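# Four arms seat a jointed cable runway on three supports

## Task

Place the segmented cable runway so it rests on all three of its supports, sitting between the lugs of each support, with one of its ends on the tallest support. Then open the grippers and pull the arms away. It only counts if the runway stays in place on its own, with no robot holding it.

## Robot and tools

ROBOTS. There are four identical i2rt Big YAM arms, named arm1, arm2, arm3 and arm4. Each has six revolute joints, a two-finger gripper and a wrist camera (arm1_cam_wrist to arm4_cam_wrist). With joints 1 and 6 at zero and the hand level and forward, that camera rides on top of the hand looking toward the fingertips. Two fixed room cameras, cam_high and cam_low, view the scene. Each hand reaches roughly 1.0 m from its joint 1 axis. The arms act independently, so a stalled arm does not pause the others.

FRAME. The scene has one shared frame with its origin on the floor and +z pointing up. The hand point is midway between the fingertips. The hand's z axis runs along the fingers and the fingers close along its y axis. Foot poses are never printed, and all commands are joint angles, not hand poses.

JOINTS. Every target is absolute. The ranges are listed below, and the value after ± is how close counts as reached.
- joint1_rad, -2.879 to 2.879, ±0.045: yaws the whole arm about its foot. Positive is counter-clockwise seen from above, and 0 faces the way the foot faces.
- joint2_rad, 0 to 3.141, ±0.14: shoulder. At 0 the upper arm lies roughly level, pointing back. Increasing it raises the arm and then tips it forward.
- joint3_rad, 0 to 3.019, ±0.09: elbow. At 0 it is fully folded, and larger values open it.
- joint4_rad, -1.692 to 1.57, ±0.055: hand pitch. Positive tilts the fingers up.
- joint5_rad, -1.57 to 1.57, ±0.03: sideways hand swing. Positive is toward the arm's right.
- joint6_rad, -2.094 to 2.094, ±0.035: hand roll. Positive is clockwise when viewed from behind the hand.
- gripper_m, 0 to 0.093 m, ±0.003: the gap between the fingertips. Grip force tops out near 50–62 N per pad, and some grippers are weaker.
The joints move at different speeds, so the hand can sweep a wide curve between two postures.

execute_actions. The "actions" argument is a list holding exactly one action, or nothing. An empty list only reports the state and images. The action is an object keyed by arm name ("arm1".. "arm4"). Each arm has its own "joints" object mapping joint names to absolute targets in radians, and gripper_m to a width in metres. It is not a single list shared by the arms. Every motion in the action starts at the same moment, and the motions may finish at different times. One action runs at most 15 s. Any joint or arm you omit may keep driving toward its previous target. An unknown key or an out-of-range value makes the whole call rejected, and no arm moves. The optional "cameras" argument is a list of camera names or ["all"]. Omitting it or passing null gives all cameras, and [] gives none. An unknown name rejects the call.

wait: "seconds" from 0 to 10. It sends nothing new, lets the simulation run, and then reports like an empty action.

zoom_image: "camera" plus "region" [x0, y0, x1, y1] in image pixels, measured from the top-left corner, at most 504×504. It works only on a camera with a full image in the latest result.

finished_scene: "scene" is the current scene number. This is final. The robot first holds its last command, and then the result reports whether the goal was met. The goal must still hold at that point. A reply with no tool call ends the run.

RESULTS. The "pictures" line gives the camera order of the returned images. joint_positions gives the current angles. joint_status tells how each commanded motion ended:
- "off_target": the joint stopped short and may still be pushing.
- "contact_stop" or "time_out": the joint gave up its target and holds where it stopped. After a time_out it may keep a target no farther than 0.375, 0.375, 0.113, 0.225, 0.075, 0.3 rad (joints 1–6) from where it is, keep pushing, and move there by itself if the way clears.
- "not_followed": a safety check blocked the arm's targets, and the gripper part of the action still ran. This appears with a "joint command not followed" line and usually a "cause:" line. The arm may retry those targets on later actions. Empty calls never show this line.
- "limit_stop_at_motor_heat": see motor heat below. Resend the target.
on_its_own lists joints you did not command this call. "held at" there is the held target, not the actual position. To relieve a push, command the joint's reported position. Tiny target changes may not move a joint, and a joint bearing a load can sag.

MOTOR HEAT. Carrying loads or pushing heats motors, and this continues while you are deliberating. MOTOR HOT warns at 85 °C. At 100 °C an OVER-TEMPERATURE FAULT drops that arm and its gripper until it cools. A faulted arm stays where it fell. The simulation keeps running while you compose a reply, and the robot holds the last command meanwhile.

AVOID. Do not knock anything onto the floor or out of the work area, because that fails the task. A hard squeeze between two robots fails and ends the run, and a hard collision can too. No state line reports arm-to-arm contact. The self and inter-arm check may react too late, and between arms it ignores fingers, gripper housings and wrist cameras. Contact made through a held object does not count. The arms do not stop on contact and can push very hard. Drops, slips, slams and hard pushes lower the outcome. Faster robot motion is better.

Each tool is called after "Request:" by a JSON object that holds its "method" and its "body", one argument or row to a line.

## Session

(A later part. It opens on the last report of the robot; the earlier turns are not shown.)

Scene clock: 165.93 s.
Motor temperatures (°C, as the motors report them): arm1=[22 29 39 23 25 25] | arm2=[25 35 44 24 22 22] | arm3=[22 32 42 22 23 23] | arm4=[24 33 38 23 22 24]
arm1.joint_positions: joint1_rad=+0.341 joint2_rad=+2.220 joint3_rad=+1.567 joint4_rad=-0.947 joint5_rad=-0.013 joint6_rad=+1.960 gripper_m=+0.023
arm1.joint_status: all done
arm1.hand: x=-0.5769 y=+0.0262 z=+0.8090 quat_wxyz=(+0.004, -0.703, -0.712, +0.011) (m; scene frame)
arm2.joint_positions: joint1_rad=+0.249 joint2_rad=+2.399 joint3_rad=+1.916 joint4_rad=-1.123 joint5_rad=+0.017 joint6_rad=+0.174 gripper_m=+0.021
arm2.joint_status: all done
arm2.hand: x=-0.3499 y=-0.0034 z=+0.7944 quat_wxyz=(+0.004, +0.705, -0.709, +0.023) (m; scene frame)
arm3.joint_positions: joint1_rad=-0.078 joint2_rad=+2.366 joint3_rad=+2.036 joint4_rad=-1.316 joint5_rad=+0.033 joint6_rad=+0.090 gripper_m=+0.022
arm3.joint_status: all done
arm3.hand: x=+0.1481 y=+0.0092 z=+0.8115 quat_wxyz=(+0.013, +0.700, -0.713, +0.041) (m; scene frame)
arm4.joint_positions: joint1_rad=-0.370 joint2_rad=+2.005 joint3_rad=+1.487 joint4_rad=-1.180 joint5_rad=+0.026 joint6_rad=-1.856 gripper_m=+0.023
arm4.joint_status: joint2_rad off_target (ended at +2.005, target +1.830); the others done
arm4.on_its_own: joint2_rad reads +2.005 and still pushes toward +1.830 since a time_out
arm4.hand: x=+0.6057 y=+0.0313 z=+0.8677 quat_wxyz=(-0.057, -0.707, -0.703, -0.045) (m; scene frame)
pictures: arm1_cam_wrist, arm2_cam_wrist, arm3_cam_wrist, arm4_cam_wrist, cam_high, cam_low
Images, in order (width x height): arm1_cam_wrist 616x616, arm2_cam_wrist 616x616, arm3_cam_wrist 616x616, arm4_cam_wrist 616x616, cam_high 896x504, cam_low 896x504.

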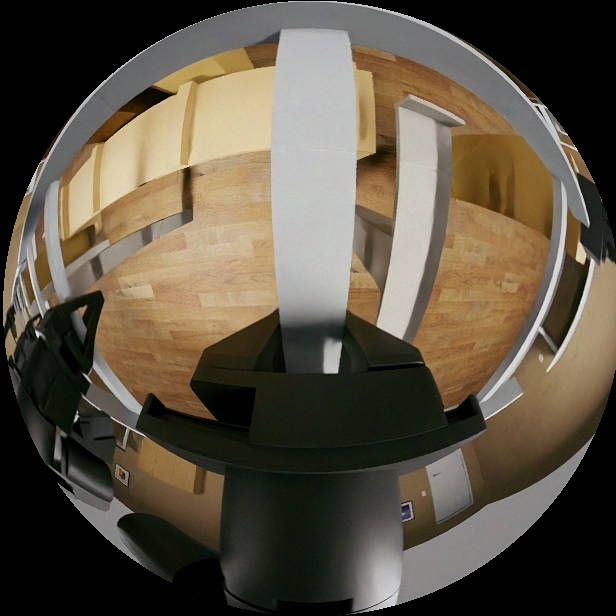

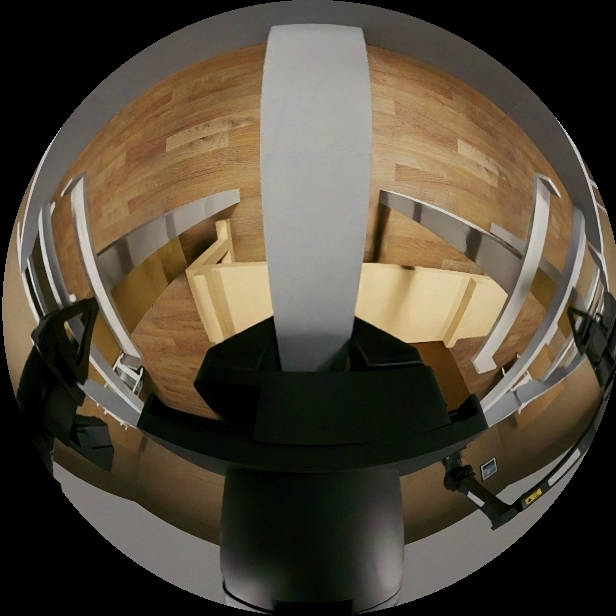

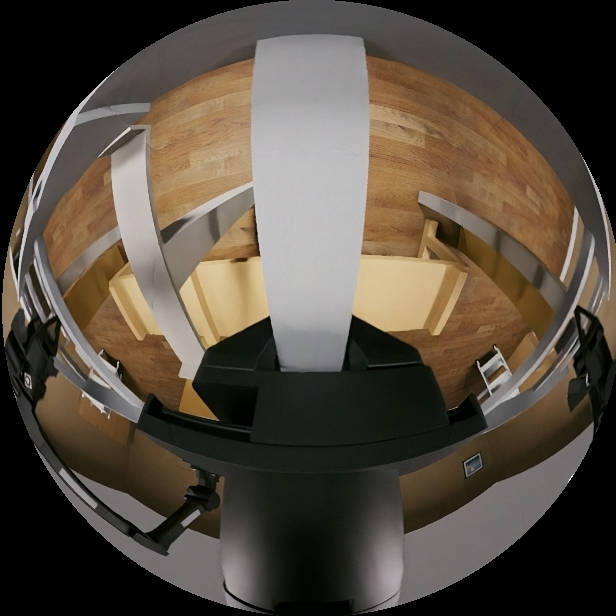

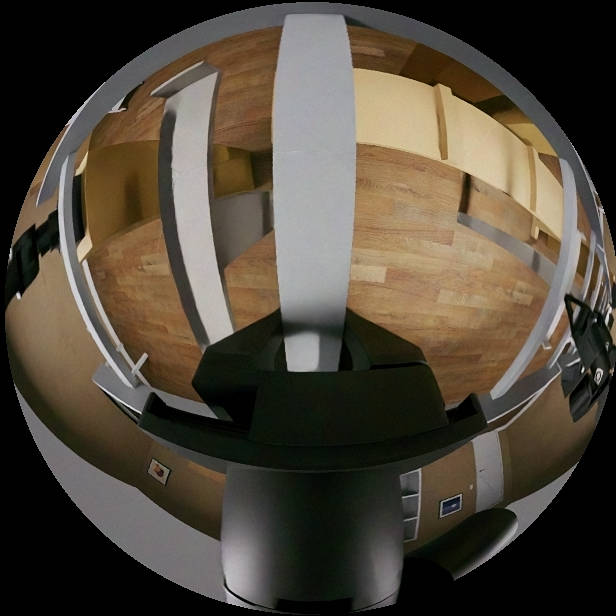

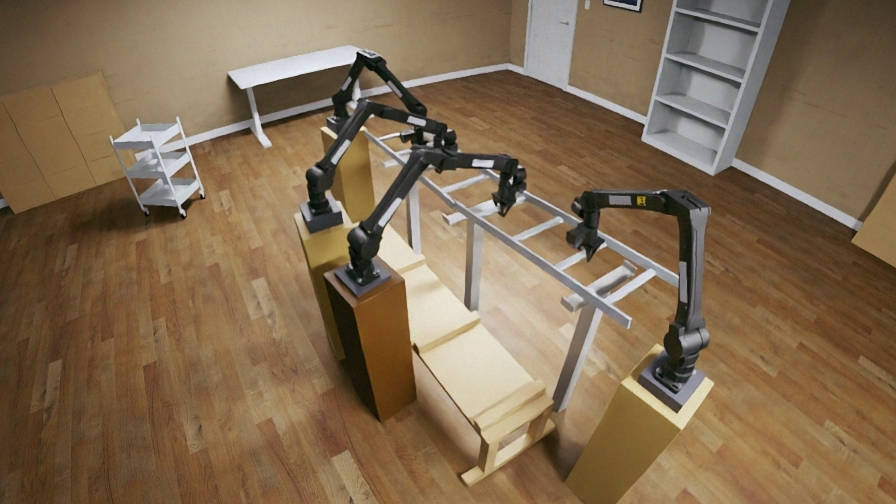

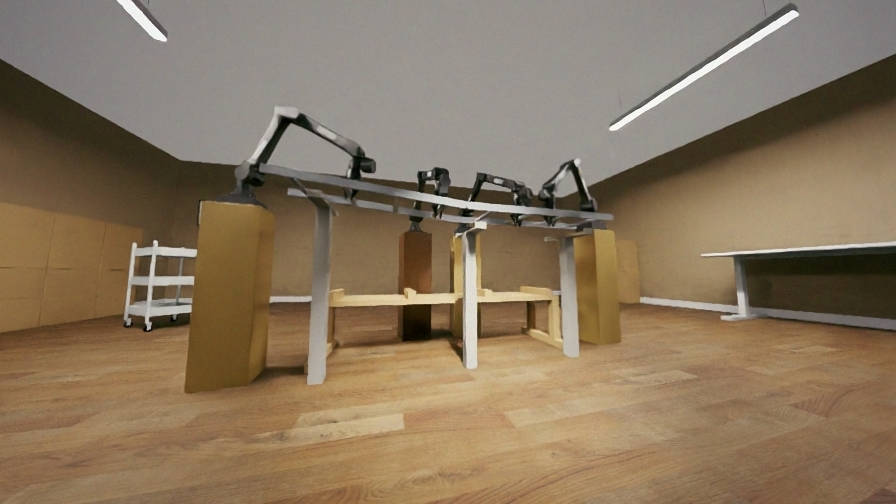

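Request:
{"method": "execute_actions", "body": {
  "actions": [
    {"arm1":{"joints":{"joint2_rad":2.23,"joint3_rad":1.58,"joint4_rad":-0.8}},"arm4":{"joints":{"joint2_rad":1.91,"joint3_rad":1.53,"joint4_rad":-1.08}},"arm3":{"joints":{"joint2_rad":2.3,"joint3_rad":2.02,"joint4_rad":-1.17}},"arm2":{"joints":{"joint2_rad":2.36,"joint3_rad":1.91,"joint4_rad":-0.98}}}
  ]
}}

Scene clock: 172.53 s.
Motor temperatures (°C, as the motors report them): arm1=[22 30 37 23 25 25] | arm2=[25 36 41 24 22 22] | arm3=[22 33 40 22 24 23] | arm4=[24 34 37 23 22 24]
arm1.joint_positions: joint1_rad=+0.340 joint2_rad=+2.316 joint3_rad=+1.538 joint4_rad=-0.789 joint5_rad=-0.012 joint6_rad=+1.960 gripper_m=+0.023
arm1.joint_status: all done
arm1.hand: x=-0.5753 y=+0.0250 z=+0.7446 quat_wxyz=(-0.003, -0.703, -0.712, -0.004) (m; scene frame)
arm2.joint_positions: joint1_rad=+0.249 joint2_rad=+2.470 joint3_rad=+1.878 joint4_rad=-0.983 joint5_rad=+0.014 joint6_rad=+0.174 gripper_m=+0.021
arm2.joint_status: all done
arm2.hand: x=-0.3500 y=-0.0039 z=+0.7345 quat_wxyz=(-0.004, +0.705, -0.709, +0.010) (m; scene frame)
arm3.joint_positions: joint1_rad=-0.078 joint2_rad=+2.414 joint3_rad=+1.979 joint4_rad=-1.192 joint5_rad=+0.034 joint6_rad=+0.090 gripper_m=+0.022
arm3.joint_status: all done
arm3.hand: x=+0.1482 y=+0.0088 z=+0.7589 quat_wxyz=(+0.007, +0.700, -0.713, +0.034) (m; scene frame)
arm4.joint_positions: joint1_rad=-0.369 joint2_rad=+2.064 joint3_rad=+1.451 joint4_rad=-1.073 joint5_rad=+0.023 joint6_rad=-1.854 gripper_m=+0.023
arm4.joint_status: joint2_rad off_target (ended at +2.064, target +1.910); the others done
arm4.hand: x=+0.6045 y=+0.0303 z=+0.8227 quat_wxyz=(-0.052, -0.707, -0.704, -0.042) (m; scene frame)
pictures: arm1_cam_wrist, arm2_cam_wrist, arm3_cam_wrist, arm4_cam_wrist, cam_high, cam_low
Images, in order (width x height): arm1_cam_wrist 616x616, arm2_cam_wrist 616x616, arm3_cam_wrist 616x616, arm4_cam_wrist 616x616, cam_high 896x504, cam_low 896x504.

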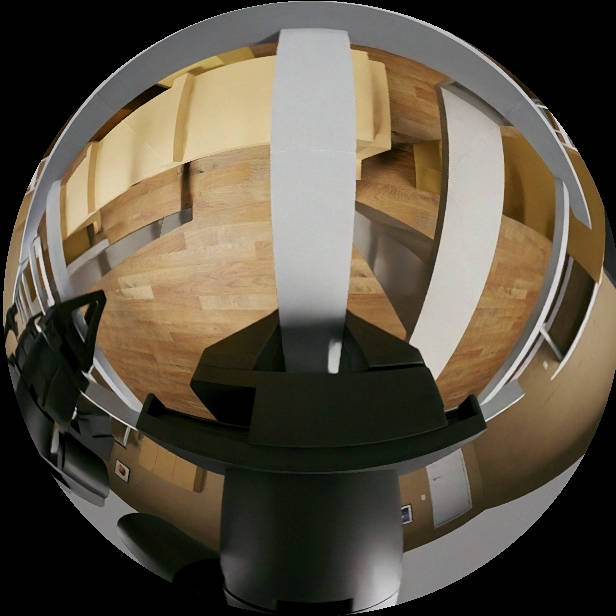

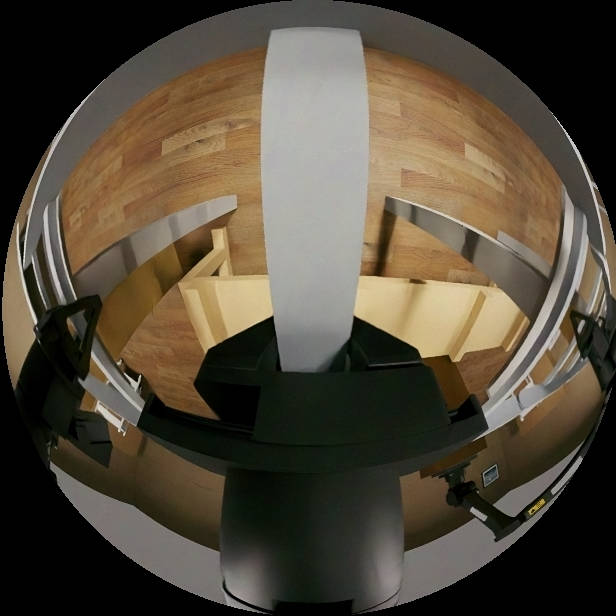

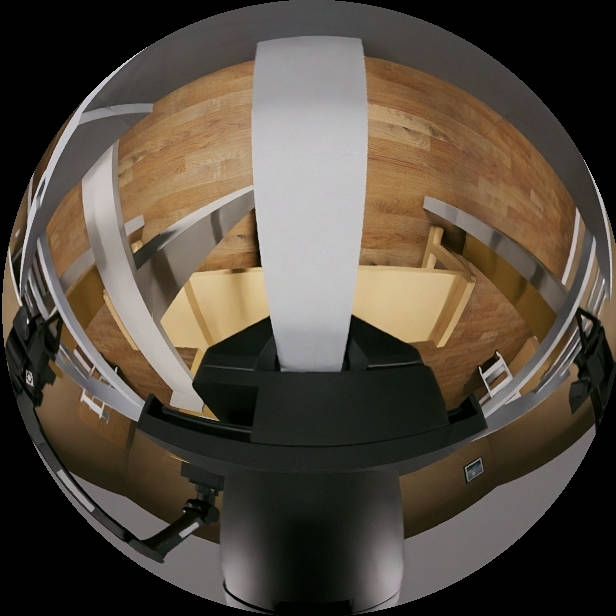

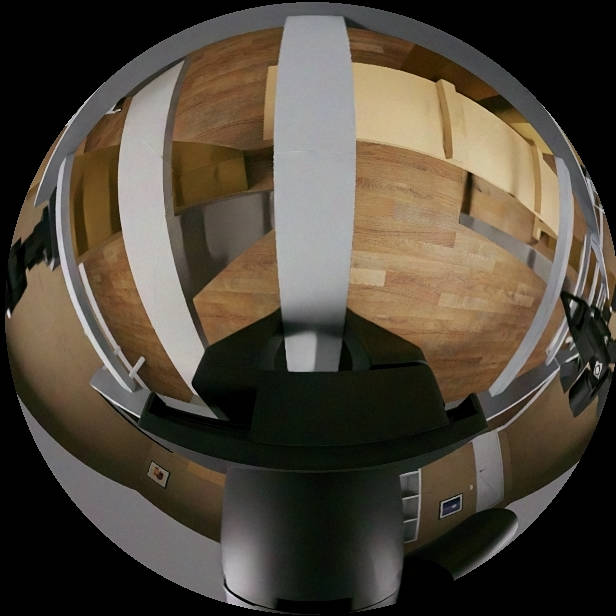

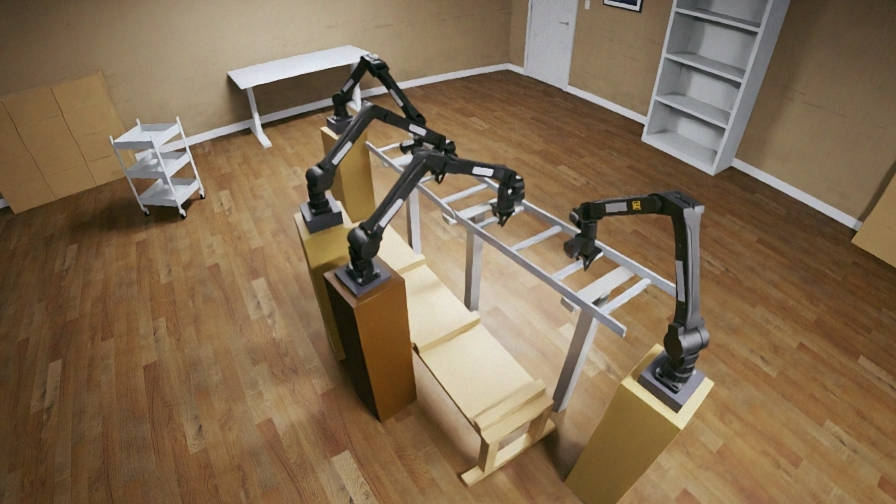

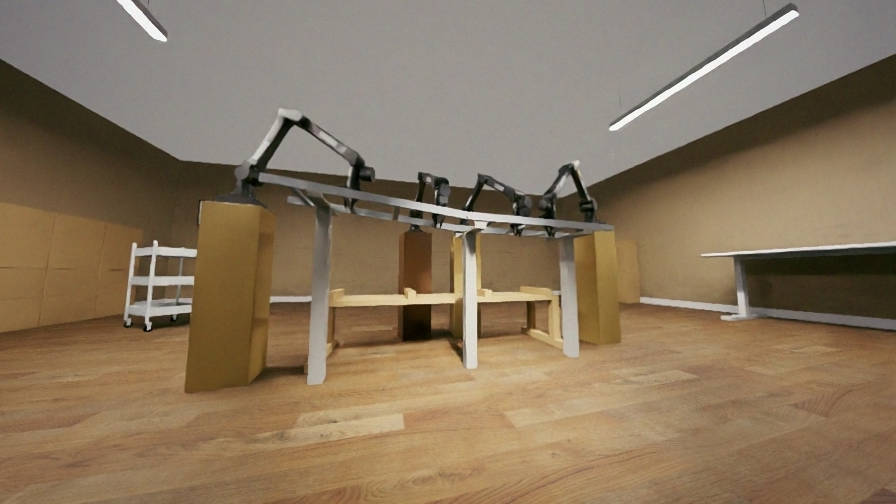

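Request:
{"method": "execute_actions", "body": {
  "actions": [
    {"arm1":{"joints":{"joint2_rad":2.33,"joint3_rad":1.56,"joint4_rad":-0.7}},"arm4":{"joints":{"joint2_rad":1.98,"joint3_rad":1.5,"joint4_rad":-0.99}},"arm3":{"joints":{"joint2_rad":2.36,"joint3_rad":1.97,"joint4_rad":-1.07}},"arm2":{"joints":{"joint2_rad":2.43,"joint3_rad":1.88,"joint4_rad":-0.89}}}
  ]
}}

Request:
{"method": "zoom_image", "body": {
  "camera": "cam_high",
  "region": [340,110,720,360]
}}

Scene clock: 181.43 s.
Motor temperatures (°C, as the motors report them): arm1=[22 30 36 23 25 25] | arm2=[25 37 39 24 22 22] | arm3=[22 34 37 22 25 23] | arm4=[24 35 36 23 23 24]
arm1.joint_positions: joint1_rad=+0.343 joint2_rad=+2.326 joint3_rad=+1.527 joint4_rad=-0.756 joint5_rad=-0.001 joint6_rad=+1.963 gripper_m=+0.023
arm1.joint_status: joint4_rad time_out (moved +0.033 of +0.089); the others done
arm1.on_its_own: joint4_rad reads -0.756 and still pushes toward -0.700 since a time_out
arm1.hand: x=-0.5755 y=+0.0247 z=+0.7358 quat_wxyz=(-0.010, -0.703, -0.712, -0.008) (m; scene frame)
arm2.joint_positions: joint1_rad=+0.246 joint2_rad=+2.481 joint3_rad=+1.863 joint4_rad=-0.944 joint5_rad=+0.001 joint6_rad=+0.174 gripper_m=+0.021
arm2.joint_status: all done
arm2.hand: x=-0.3504 y=-0.0043 z=+0.7230 quat_wxyz=(-0.002, +0.704, -0.710, +0.000) (m; scene frame)
arm3.joint_positions: joint1_rad=-0.079 joint2_rad=+2.424 joint3_rad=+1.947 joint4_rad=-1.131 joint5_rad=+0.029 joint6_rad=+0.087 gripper_m=+0.022
arm3.joint_status: joint4_rad time_out (moved +0.061 of +0.122); the others done
arm3.on_its_own: joint4_rad reads -1.131 and still pushes toward -1.070 since a time_out
arm3.hand: x=+0.1482 y=+0.0084 z=+0.7406 quat_wxyz=(+0.003, +0.701, -0.713, +0.025) (m; scene frame)
arm4.joint_positions: joint1_rad=-0.372 joint2_rad=+2.094 joint3_rad=+1.431 joint4_rad=-1.019 joint5_rad=+0.011 joint6_rad=-1.857 gripper_m=+0.023
arm4.joint_status: all done
arm4.hand: x=+0.6061 y=+0.0293 z=+0.8001 quat_wxyz=(-0.054, -0.708, -0.703, -0.035) (m; scene frame)
pictures: arm1_cam_wrist, arm2_cam_wrist, arm3_cam_wrist, arm4_cam_wrist, cam_high, cam_low
Images, in order (width x height): arm1_cam_wrist 616x616, arm2_cam_wrist 616x616, arm3_cam_wrist 616x616, arm4_cam_wrist 616x616, cam_high 896x504, cam_low 896x504.

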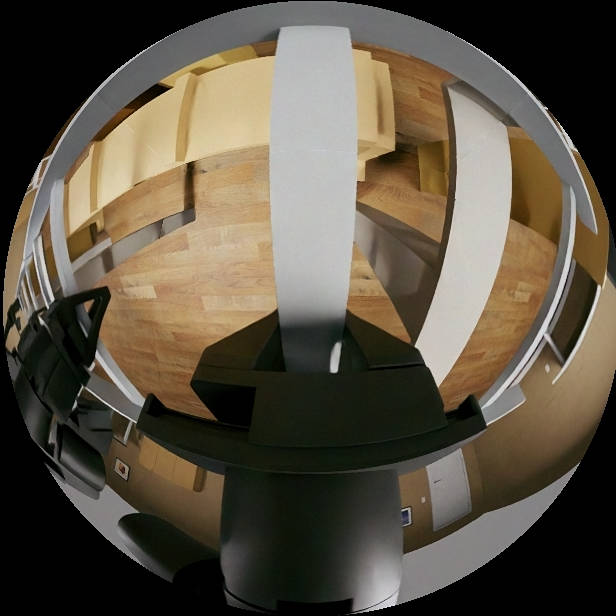

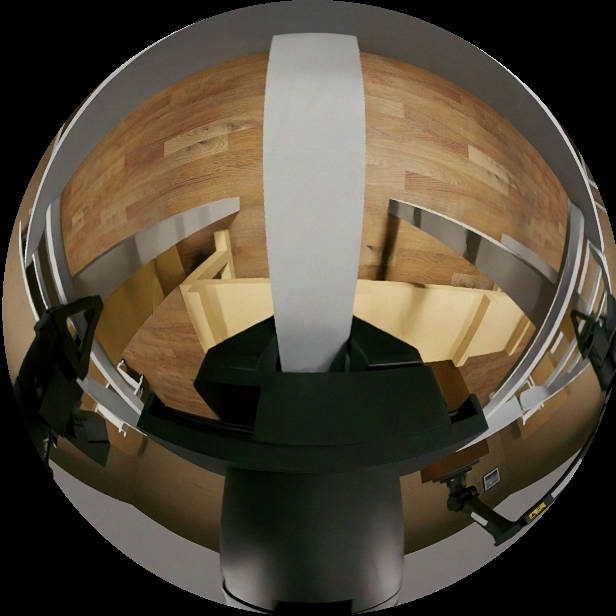

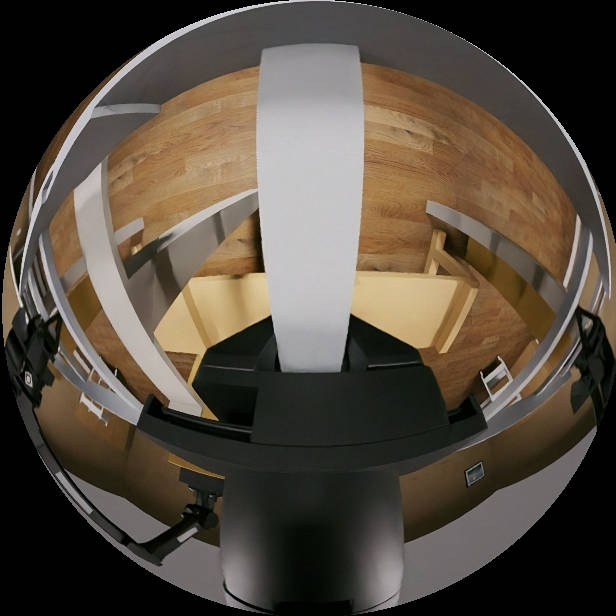

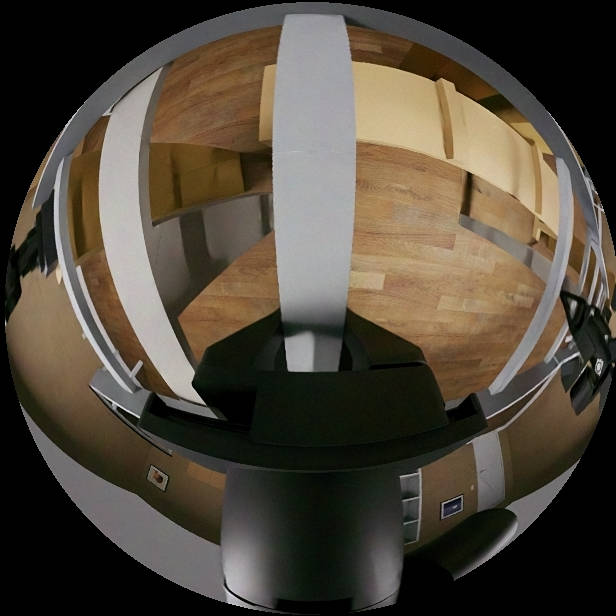

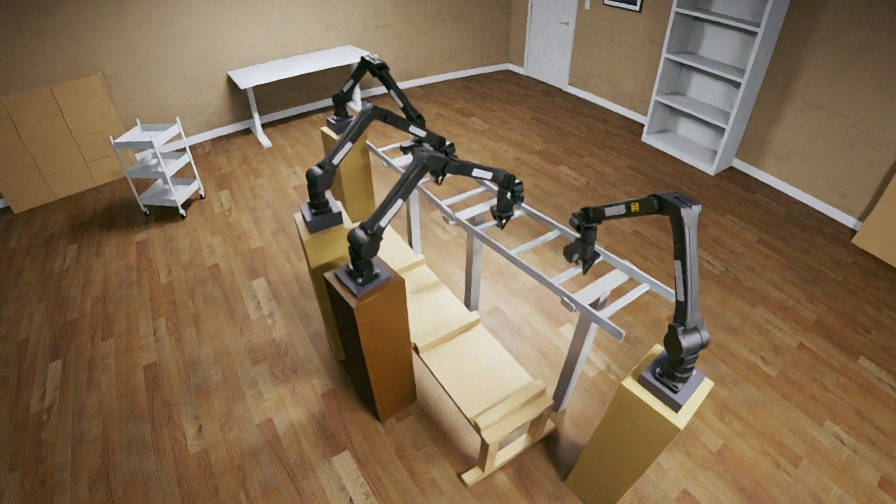

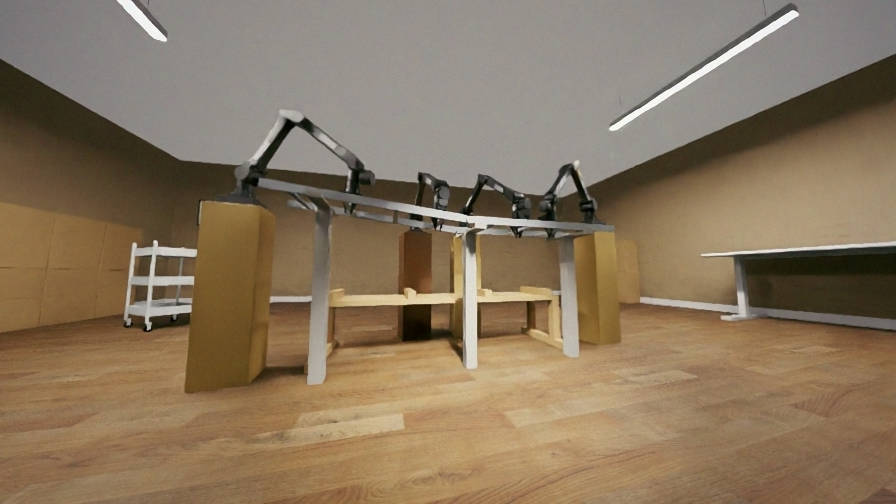

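Region (340, 110, 720, 360) of cam_high's 896x504 image, scaled by 1.326, with more detail than that image has; it fills the top 332 rows of this view, and the rest is white.

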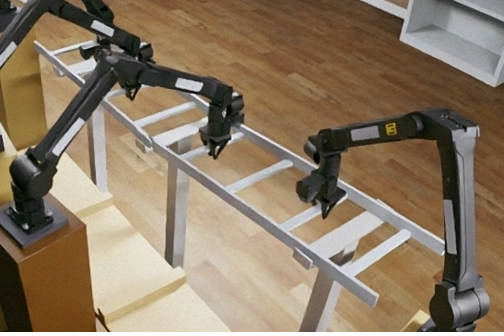

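Request:
{"method": "execute_actions", "body": {
  "actions": [
    {"arm1":{"joints":{"joint1_rad":0.43,"joint2_rad":2.22,"joint3_rad":1.6,"joint4_rad":-0.8}},"arm2":{"joints":{"joint2_rad":2.38,"joint3_rad":1.96,"joint4_rad":-0.98}}}
  ],
  "cameras": ["arm1_cam_wrist","cam_low"]
}}

Request:
{"method": "zoom_image", "body": {
  "camera": "cam_low",
  "region": [240,160,640,270]
}}

Scene clock: 190.43 s.
Motor temperatures (°C, as the motors report them): arm1=[22 30 35 23 25 24] | arm2=[25 38 38 24 22 22] | arm3=[22 34 35 22 25 23] | arm4=[24 35 35 23 23 24]
arm1.joint_positions: joint1_rad=+0.347 joint2_rad=+2.324 joint3_rad=+1.533 joint4_rad=-0.779 joint5_rad=+0.002 joint6_rad=+1.964 gripper_m=+0.023
arm1.joint_status: joint1_rad time_out (moved +0.004 of +0.087); the others done
arm1.on_its_own: joint1_rad reads +0.347 and still pushes toward +0.430 since a time_out
arm1.hand: x=-0.5781 y=+0.0257 z=+0.7385 quat_wxyz=(-0.009, -0.702, -0.712, +0.000) (m; scene frame)
arm2.joint_positions: joint1_rad=+0.248 joint2_rad=+2.479 joint3_rad=+1.868 joint4_rad=-0.953 joint5_rad=+0.000 joint6_rad=+0.175 gripper_m=+0.021
arm2.joint_status: joint3_rad time_out (moved +0.005 of +0.097); the others done
arm2.on_its_own: joint3_rad reads +1.868 and still pushes toward +1.960 since a time_out
arm2.hand: x=-0.3519 y=-0.0040 z=+0.7256 quat_wxyz=(-0.001, +0.704, -0.710, +0.001) (m; scene frame)
arm3.joint_positions: joint1_rad=-0.078 joint2_rad=+2.424 joint3_rad=+1.947 joint4_rad=-1.129 joint5_rad=+0.024 joint6_rad=+0.087 gripper_m=+0.022
arm3.joint_status: not commanded
arm3.on_its_own: joint4_rad reads -1.129 and still pushes toward -1.070 since a time_out
arm3.hand: x=+0.1468 y=+0.0086 z=+0.7406 quat_wxyz=(+0.004, +0.701, -0.713, +0.023) (m; scene frame)
arm4.joint_positions: joint1_rad=-0.372 joint2_rad=+2.094 joint3_rad=+1.431 joint4_rad=-1.011 joint5_rad=+0.011 joint6_rad=-1.857 gripper_m=+0.023
arm4.joint_status: not commanded
arm4.hand: x=+0.6043 y=+0.0299 z=+0.7999 quat_wxyz=(-0.050, -0.708, -0.703, -0.033) (m; scene frame)
pictures: arm1_cam_wrist, cam_low
Images, in order (width x height): arm1_cam_wrist 616x616, cam_low 896x504.

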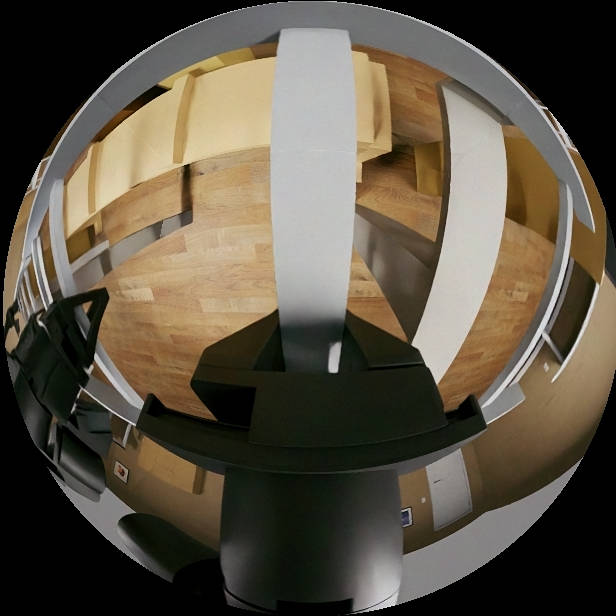

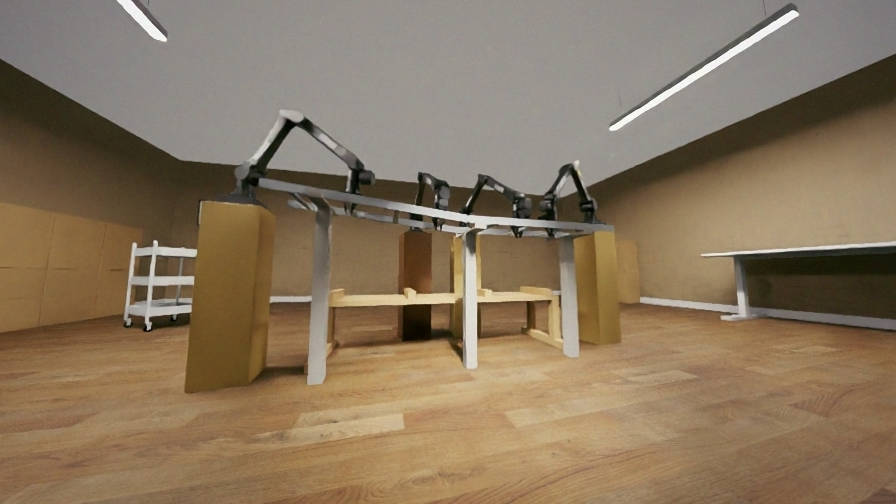

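Region (240, 160, 640, 270) of cam_low's 896x504 image, scaled by 1.260, with more detail than that image has; it fills the top 139 rows of this view, and the rest is white.

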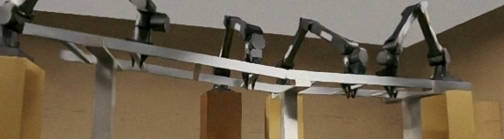

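Request:
{"method": "execute_actions", "body": {
  "actions": [
    {"arm1":{"joints":{"joint1_rad":0.42,"joint2_rad":2.13,"joint3_rad":1.64,"joint4_rad":-0.9,"joint6_rad":2.05}},"arm4":{"joints":{"joint1_rad":-0.31,"joint2_rad":1.84,"joint3_rad":1.56,"joint4_rad":-1.15,"joint6_rad":-1.78}},"arm3":{"joints":{"joint2_rad":2.24,"joint3_rad":2.05,"joint4_rad":-1.25,"joint6_rad":0.12}},"arm2":{"joints":{"joint2_rad":2.32,"joint3_rad":1.99,"joint4_rad":-1.07,"joint6_rad":0.21}}}
  ],
  "cameras": ["arm1_cam_wrist","arm4_cam_wrist"]
}}

Scene clock: 197.33 s.
Motor temperatures (°C, as the motors report them): arm1=[22 31 35 23 25 25] | arm2=[25 39 40 24 22 22] | arm3=[22 34 35 22 25 23] | arm4=[24 35 35 23 23 24]
arm1.joint_positions: joint1_rad=+0.373 joint2_rad=+2.243 joint3_rad=+1.551 joint4_rad=-0.881 joint5_rad=-0.010 joint6_rad=+2.030 gripper_m=+0.023
arm1.joint_status: joint1_rad time_out (moved +0.026 of +0.073); the others done
arm1.on_its_own: joint1_rad reads +0.373 and still pushes toward +0.420 since a time_out
arm1.hand: x=-0.5812 y=+0.0446 z=+0.7902 quat_wxyz=(-0.003, -0.716, -0.699, -0.001) (m; scene frame)
arm2.joint_positions: joint1_rad=+0.251 joint2_rad=+2.421 joint3_rad=+1.908 joint4_rad=-1.046 joint5_rad=+0.002 joint6_rad=+0.216 gripper_m=+0.021
arm2.joint_status: all done
arm2.hand: x=-0.3556 y=+0.0062 z=+0.7768 quat_wxyz=(-0.003, +0.691, -0.723, +0.000) (m; scene frame)
arm3.joint_positions: joint1_rad=-0.073 joint2_rad=+2.354 joint3_rad=+1.967 joint4_rad=-1.256 joint5_rad=+0.019 joint6_rad=+0.132 gripper_m=+0.022
arm3.joint_status: all done
arm3.hand: x=+0.1430 y=-0.0007 z=+0.7948 quat_wxyz=(+0.017, +0.687, -0.726, +0.036) (m; scene frame)
arm4.joint_positions: joint1_rad=-0.322 joint2_rad=+2.014 joint3_rad=+1.441 joint4_rad=-1.105 joint5_rad=+0.015 joint6_rad=-1.770 gripper_m=+0.023
arm4.joint_status: joint2_rad time_out (moved -0.079 of -0.254); joint3_rad time_out (moved +0.009 of +0.129); the others done
arm4.on_its_own: joint2_rad reads +2.014 and still pushes toward +1.840 since a time_out; joint3_rad reads +1.441 and still pushes toward +1.553 since a time_out
arm4.hand: x=+0.6018 y=+0.0033 z=+0.8465 quat_wxyz=(-0.049, -0.721, -0.690, -0.039) (m; scene frame)
pictures: arm1_cam_wrist, arm4_cam_wrist
Images, in order (width x height): arm1_cam_wrist 616x616, arm4_cam_wrist 616x616.

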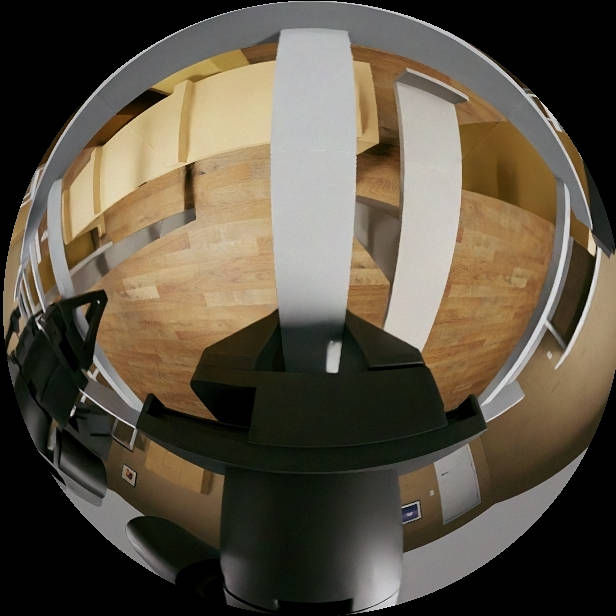

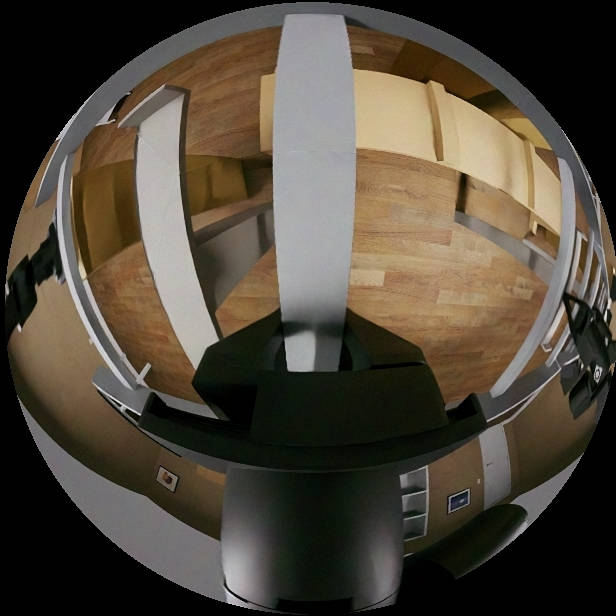

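Request:
{"method": "execute_actions", "body": {
  "actions": [
    {"arm1":{"joints":{"joint2_rad":2.33,"joint3_rad":1.58,"joint4_rad":-0.7}},"arm4":{"joints":{"joint1_rad":-0.36,"joint6_rad":-1.81,"joint2_rad":1.98,"joint3_rad":1.5,"joint4_rad":-0.99}},"arm3":{"joints":{"joint2_rad":2.37,"joint3_rad":1.99,"joint4_rad":-1.07}},"arm2":{"joints":{"joint2_rad":2.45,"joint3_rad":1.92,"joint4_rad":-0.89}}}
  ]
}}

Request:
{"method": "zoom_image", "body": {
  "camera": "cam_low",
  "region": [240,160,640,270]
}}

Scene clock: 203.93 s.
Motor temperatures (°C, as the motors report them): arm1=[22 32 36 23 25 25] | arm2=[25 39 41 24 22 22] | arm3=[22 35 36 22 25 23] | arm4=[24 36 36 23 23 24]
arm1.joint_positions: joint1_rad=+0.380 joint2_rad=+2.371 joint3_rad=+1.541 joint4_rad=-0.714 joint5_rad=+0.005 joint6_rad=+2.028 gripper_m=+0.023
arm1.joint_status: all done
arm1.hand: x=-0.5804 y=+0.0455 z=+0.7132 quat_wxyz=(-0.014, -0.713, -0.701, -0.012) (m; scene frame)
arm2.joint_positions: joint1_rad=+0.250 joint2_rad=+2.538 joint3_rad=+1.907 joint4_rad=-0.895 joint5_rad=-0.004 joint6_rad=+0.207 gripper_m=+0.021
arm2.joint_status: all done
arm2.hand: x=-0.3563 y=+0.0104 z=+0.6992 quat_wxyz=(-0.010, +0.694, -0.720, -0.016) (m; scene frame)
arm3.joint_positions: joint1_rad=-0.071 joint2_rad=+2.451 joint3_rad=+1.957 joint4_rad=-1.118 joint5_rad=+0.031 joint6_rad=+0.125 gripper_m=+0.022
arm3.joint_status: all done
arm3.hand: x=+0.1427 y=+0.0089 z=+0.7261 quat_wxyz=(+0.003, +0.690, -0.723, +0.027) (m; scene frame)
arm4.joint_positions: joint1_rad=-0.347 joint2_rad=+2.069 joint3_rad=+1.434 joint4_rad=-1.020 joint5_rad=+0.002 joint6_rad=-1.802 gripper_m=+0.023
arm4.joint_status: all done
arm4.hand: x=+0.5963 y=+0.0165 z=+0.8141 quat_wxyz=(-0.043, -0.719, -0.693, -0.026) (m; scene frame)
pictures: arm1_cam_wrist, arm2_cam_wrist, arm3_cam_wrist, arm4_cam_wrist, cam_high, cam_low
Images, in order (width x height): arm1_cam_wrist 616x616, arm2_cam_wrist 616x616, arm3_cam_wrist 616x616, arm4_cam_wrist 616x616, cam_high 896x504, cam_low 896x504.

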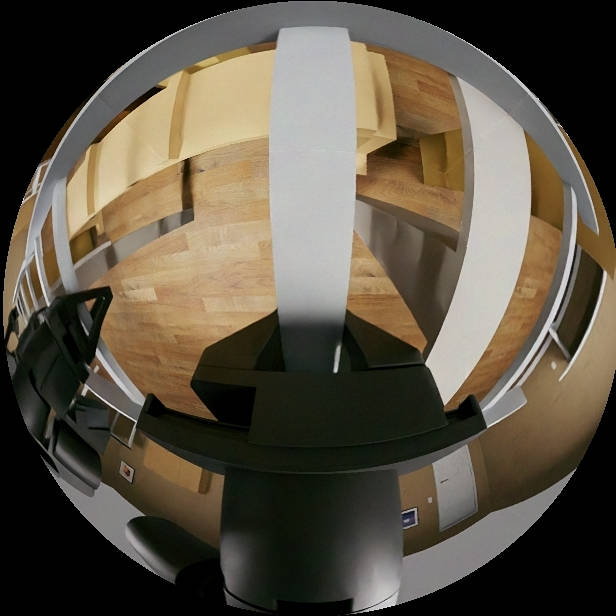

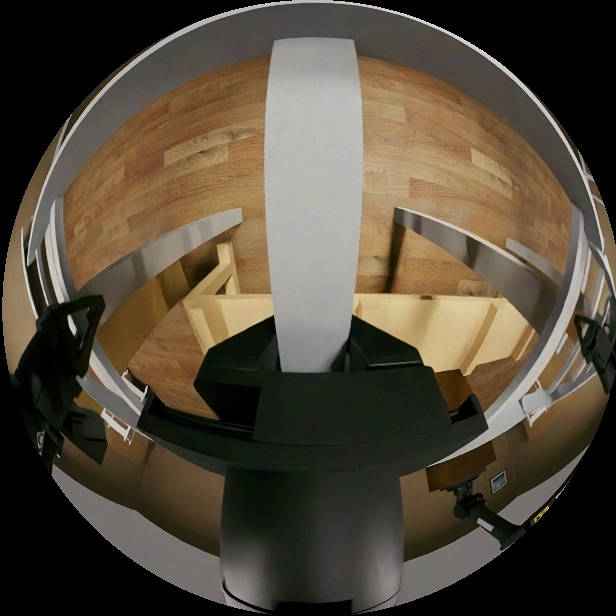

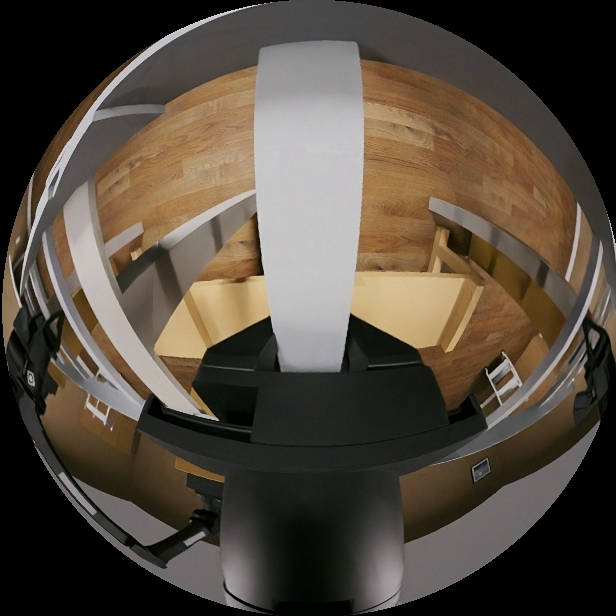

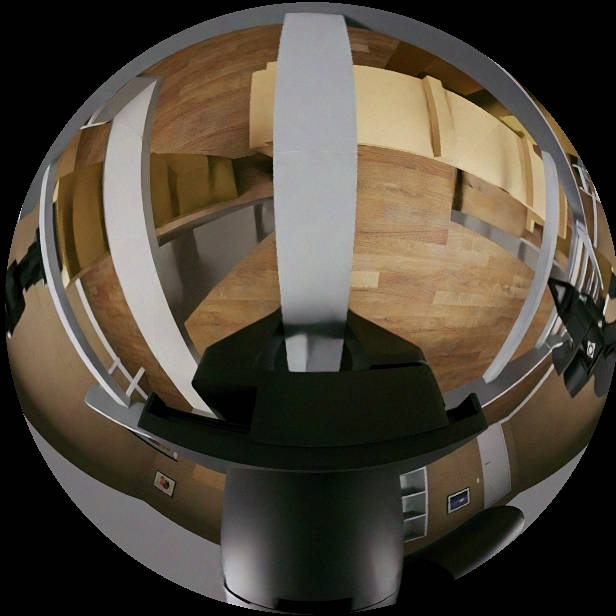

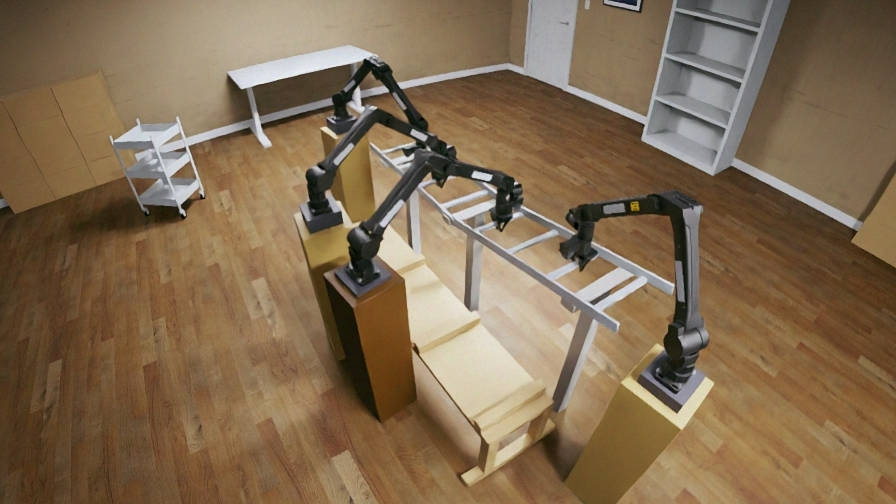

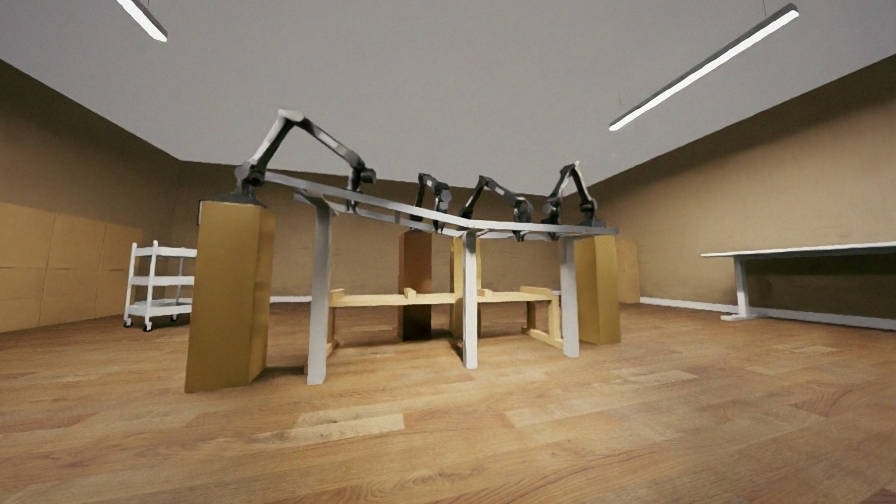

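Region (240, 160, 640, 270) of cam_low's 896x504 image, scaled by 1.260, with more detail than that image has; it fills the top 139 rows of this view, and the rest is white.

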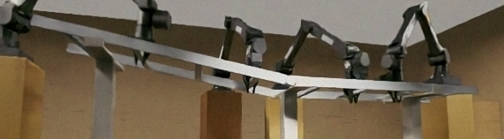

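Request:
{"method": "execute_actions", "body": {
  "actions": [
    {"arm4":{"joints":{"joint1_rad":-0.42,"joint6_rad":-1.86,"joint2_rad":1.9,"joint3_rad":1.53}},"arm3":{"joints":{"joint2_rad":2.35,"joint3_rad":2.04,"joint6_rad":0.1}}}
  ],
  "cameras": ["arm4_cam_wrist"]
}}

Scene clock: 209.27 s.
Motor temperatures (°C, as the motors report them): arm1=[22 32 35 23 25 25] | arm2=[25 40 39 24 22 22] | arm3=[22 35 36 22 25 23] | arm4=[24 36 36 23 22 24]
arm1.joint_positions: joint1_rad=+0.380 joint2_rad=+2.371 joint3_rad=+1.541 joint4_rad=-0.715 joint5_rad=+0.006 joint6_rad=+2.025 gripper_m=+0.023
arm1.joint_status: not commanded
arm1.hand: x=-0.5804 y=+0.0453 z=+0.7132 quat_wxyz=(-0.015, -0.711, -0.703, -0.011) (m; scene frame)
arm2.joint_positions: joint1_rad=+0.250 joint2_rad=+2.538 joint3_rad=+1.907 joint4_rad=-0.894 joint5_rad=-0.004 joint6_rad=+0.204 gripper_m=+0.021
arm2.joint_status: not commanded
arm2.hand: x=-0.3563 y=+0.0107 z=+0.6992 quat_wxyz=(-0.011, +0.695, -0.719, -0.016) (m; scene frame)
arm3.joint_positions: joint1_rad=-0.071 joint2_rad=+2.451 joint3_rad=+1.957 joint4_rad=-1.109 joint5_rad=+0.030 joint6_rad=+0.119 gripper_m=+0.022
arm3.joint_status: all done
arm3.hand: x=+0.1424 y=+0.0112 z=+0.7260 quat_wxyz=(+0.000, +0.692, -0.721, +0.024) (m; scene frame)
arm4.joint_positions: joint1_rad=-0.358 joint2_rad=+2.066 joint3_rad=+1.434 joint4_rad=-1.014 joint5_rad=-0.005 joint6_rad=-1.818 gripper_m=+0.023
arm4.joint_status: joint1_rad time_out (moved -0.011 of -0.073); joint2_rad time_out (moved -0.003 of -0.169); joint3_rad time_out (moved +0.000 of +0.096); joint6_rad time_out (moved -0.016 of -0.058)
arm4.on_its_own: joint1_rad reads -0.358 and still pushes toward -0.420 since a time_out; joint2_rad reads +2.066 and still pushes toward +1.900 since a time_out; joint3_rad reads +1.434 and still pushes toward +1.530 since a time_out; joint6_rad reads -1.818 and still pushes toward -1.860 since a time_out
arm4.hand: x=+0.5956 y=+0.0216 z=+0.8154 quat_wxyz=(-0.041, -0.718, -0.695, -0.021) (m; scene frame)
pictures: arm4_cam_wrist
Images, in order (width x height): arm4_cam_wrist 616x616.

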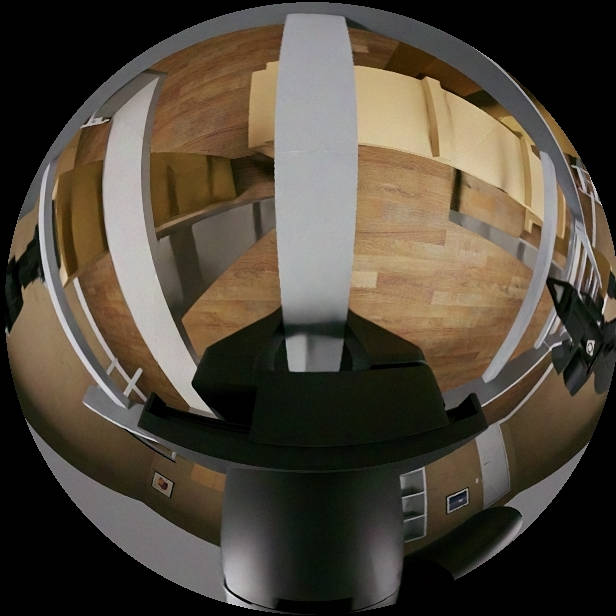

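Release arms 1 and 2 (their half is seated) and push further.

Request:
{"method": "execute_actions", "body": {
  "actions": [
    {"arm4":{"joints":{"joint1_rad":-0.47,"joint6_rad":-1.88}},"arm3":{"joints":{"joint3_rad":2.07}},"arm1":{"joints":{"gripper_m":0.06,"joint1_rad":0.38}},"arm2":{"joints":{"gripper_m":0.06}}}
  ],
  "cameras": ["arm4_cam_wrist","arm1_cam_wrist"]
}}

Scene clock: 217.77 s.
Motor temperatures (°C, as the motors report them): arm1=[22 31 34 23 25 25] | arm2=[25 40 38 24 22 22] | arm3=[22 36 38 22 25 23] | arm4=[24 37 36 23 22 24]
arm1.joint_positions: joint1_rad=+0.379 joint2_rad=+2.352 joint3_rad=+1.545 joint4_rad=-0.709 joint5_rad=+0.003 joint6_rad=+2.041 gripper_m=+0.060
arm1.joint_status: all done
arm1.hand: x=-0.5718 y=+0.0493 z=+0.7256 quat_wxyz=(-0.018, -0.717, -0.696, -0.026) (m; scene frame)
arm2.joint_positions: joint1_rad=+0.262 joint2_rad=+2.451 joint3_rad=+1.907 joint4_rad=-0.893 joint5_rad=+0.003 joint6_rad=+0.204 gripper_m=+0.060
arm2.joint_status: all done
arm2.hand: x=-0.3685 y=+0.0338 z=+0.7582 quat_wxyz=(-0.038, +0.698, -0.713, -0.051) (m; scene frame)
arm3.joint_positions: joint1_rad=-0.079 joint2_rad=+2.459 joint3_rad=+1.974 joint4_rad=-1.089 joint5_rad=+0.028 joint6_rad=+0.092 gripper_m=+0.022
arm3.joint_status: joint3_rad time_out (moved +0.017 of +0.113)
arm3.on_its_own: joint3_rad reads +1.974 and still pushes toward +2.070 since a time_out
arm3.hand: x=+0.1468 y=+0.0217 z=+0.7262 quat_wxyz=(-0.008, +0.699, -0.715, +0.012) (m; scene frame)
arm4.joint_positions: joint1_rad=-0.392 joint2_rad=+2.069 joint3_rad=+1.434 joint4_rad=-1.001 joint5_rad=-0.006 joint6_rad=-1.869 gripper_m=+0.023
arm4.joint_status: joint1_rad time_out (moved -0.035 of -0.112); the others done
arm4.on_its_own: joint1_rad reads -0.392 and still pushes toward -0.470 since a time_out; joint2_rad reads +2.069 and still pushes toward +1.900 since a time_out; joint3_rad reads +1.434 and still pushes toward +1.530 since a time_out
arm4.hand: x=+0.5987 y=+0.0405 z=+0.8137 quat_wxyz=(-0.038, -0.712, -0.701, -0.016) (m; scene frame)
pictures: arm1_cam_wrist, arm4_cam_wrist
Images, in order (width x height): arm1_cam_wrist 616x616, arm4_cam_wrist 616x616.

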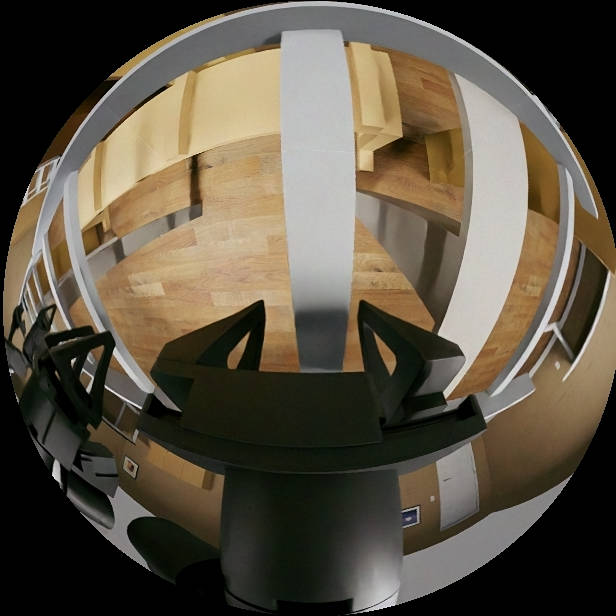

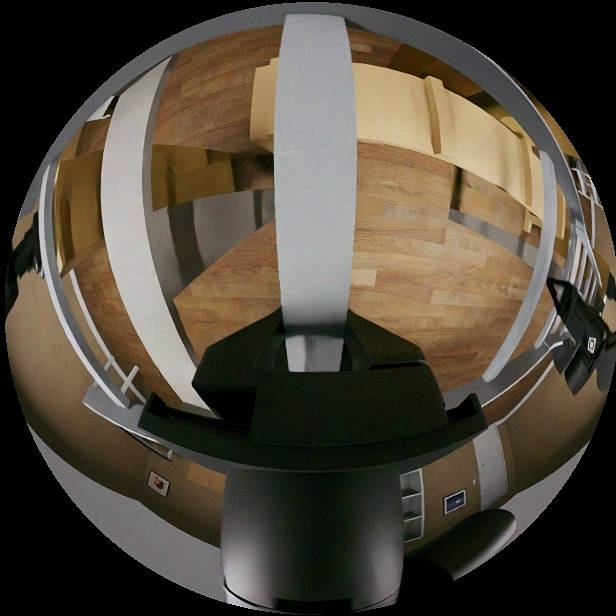

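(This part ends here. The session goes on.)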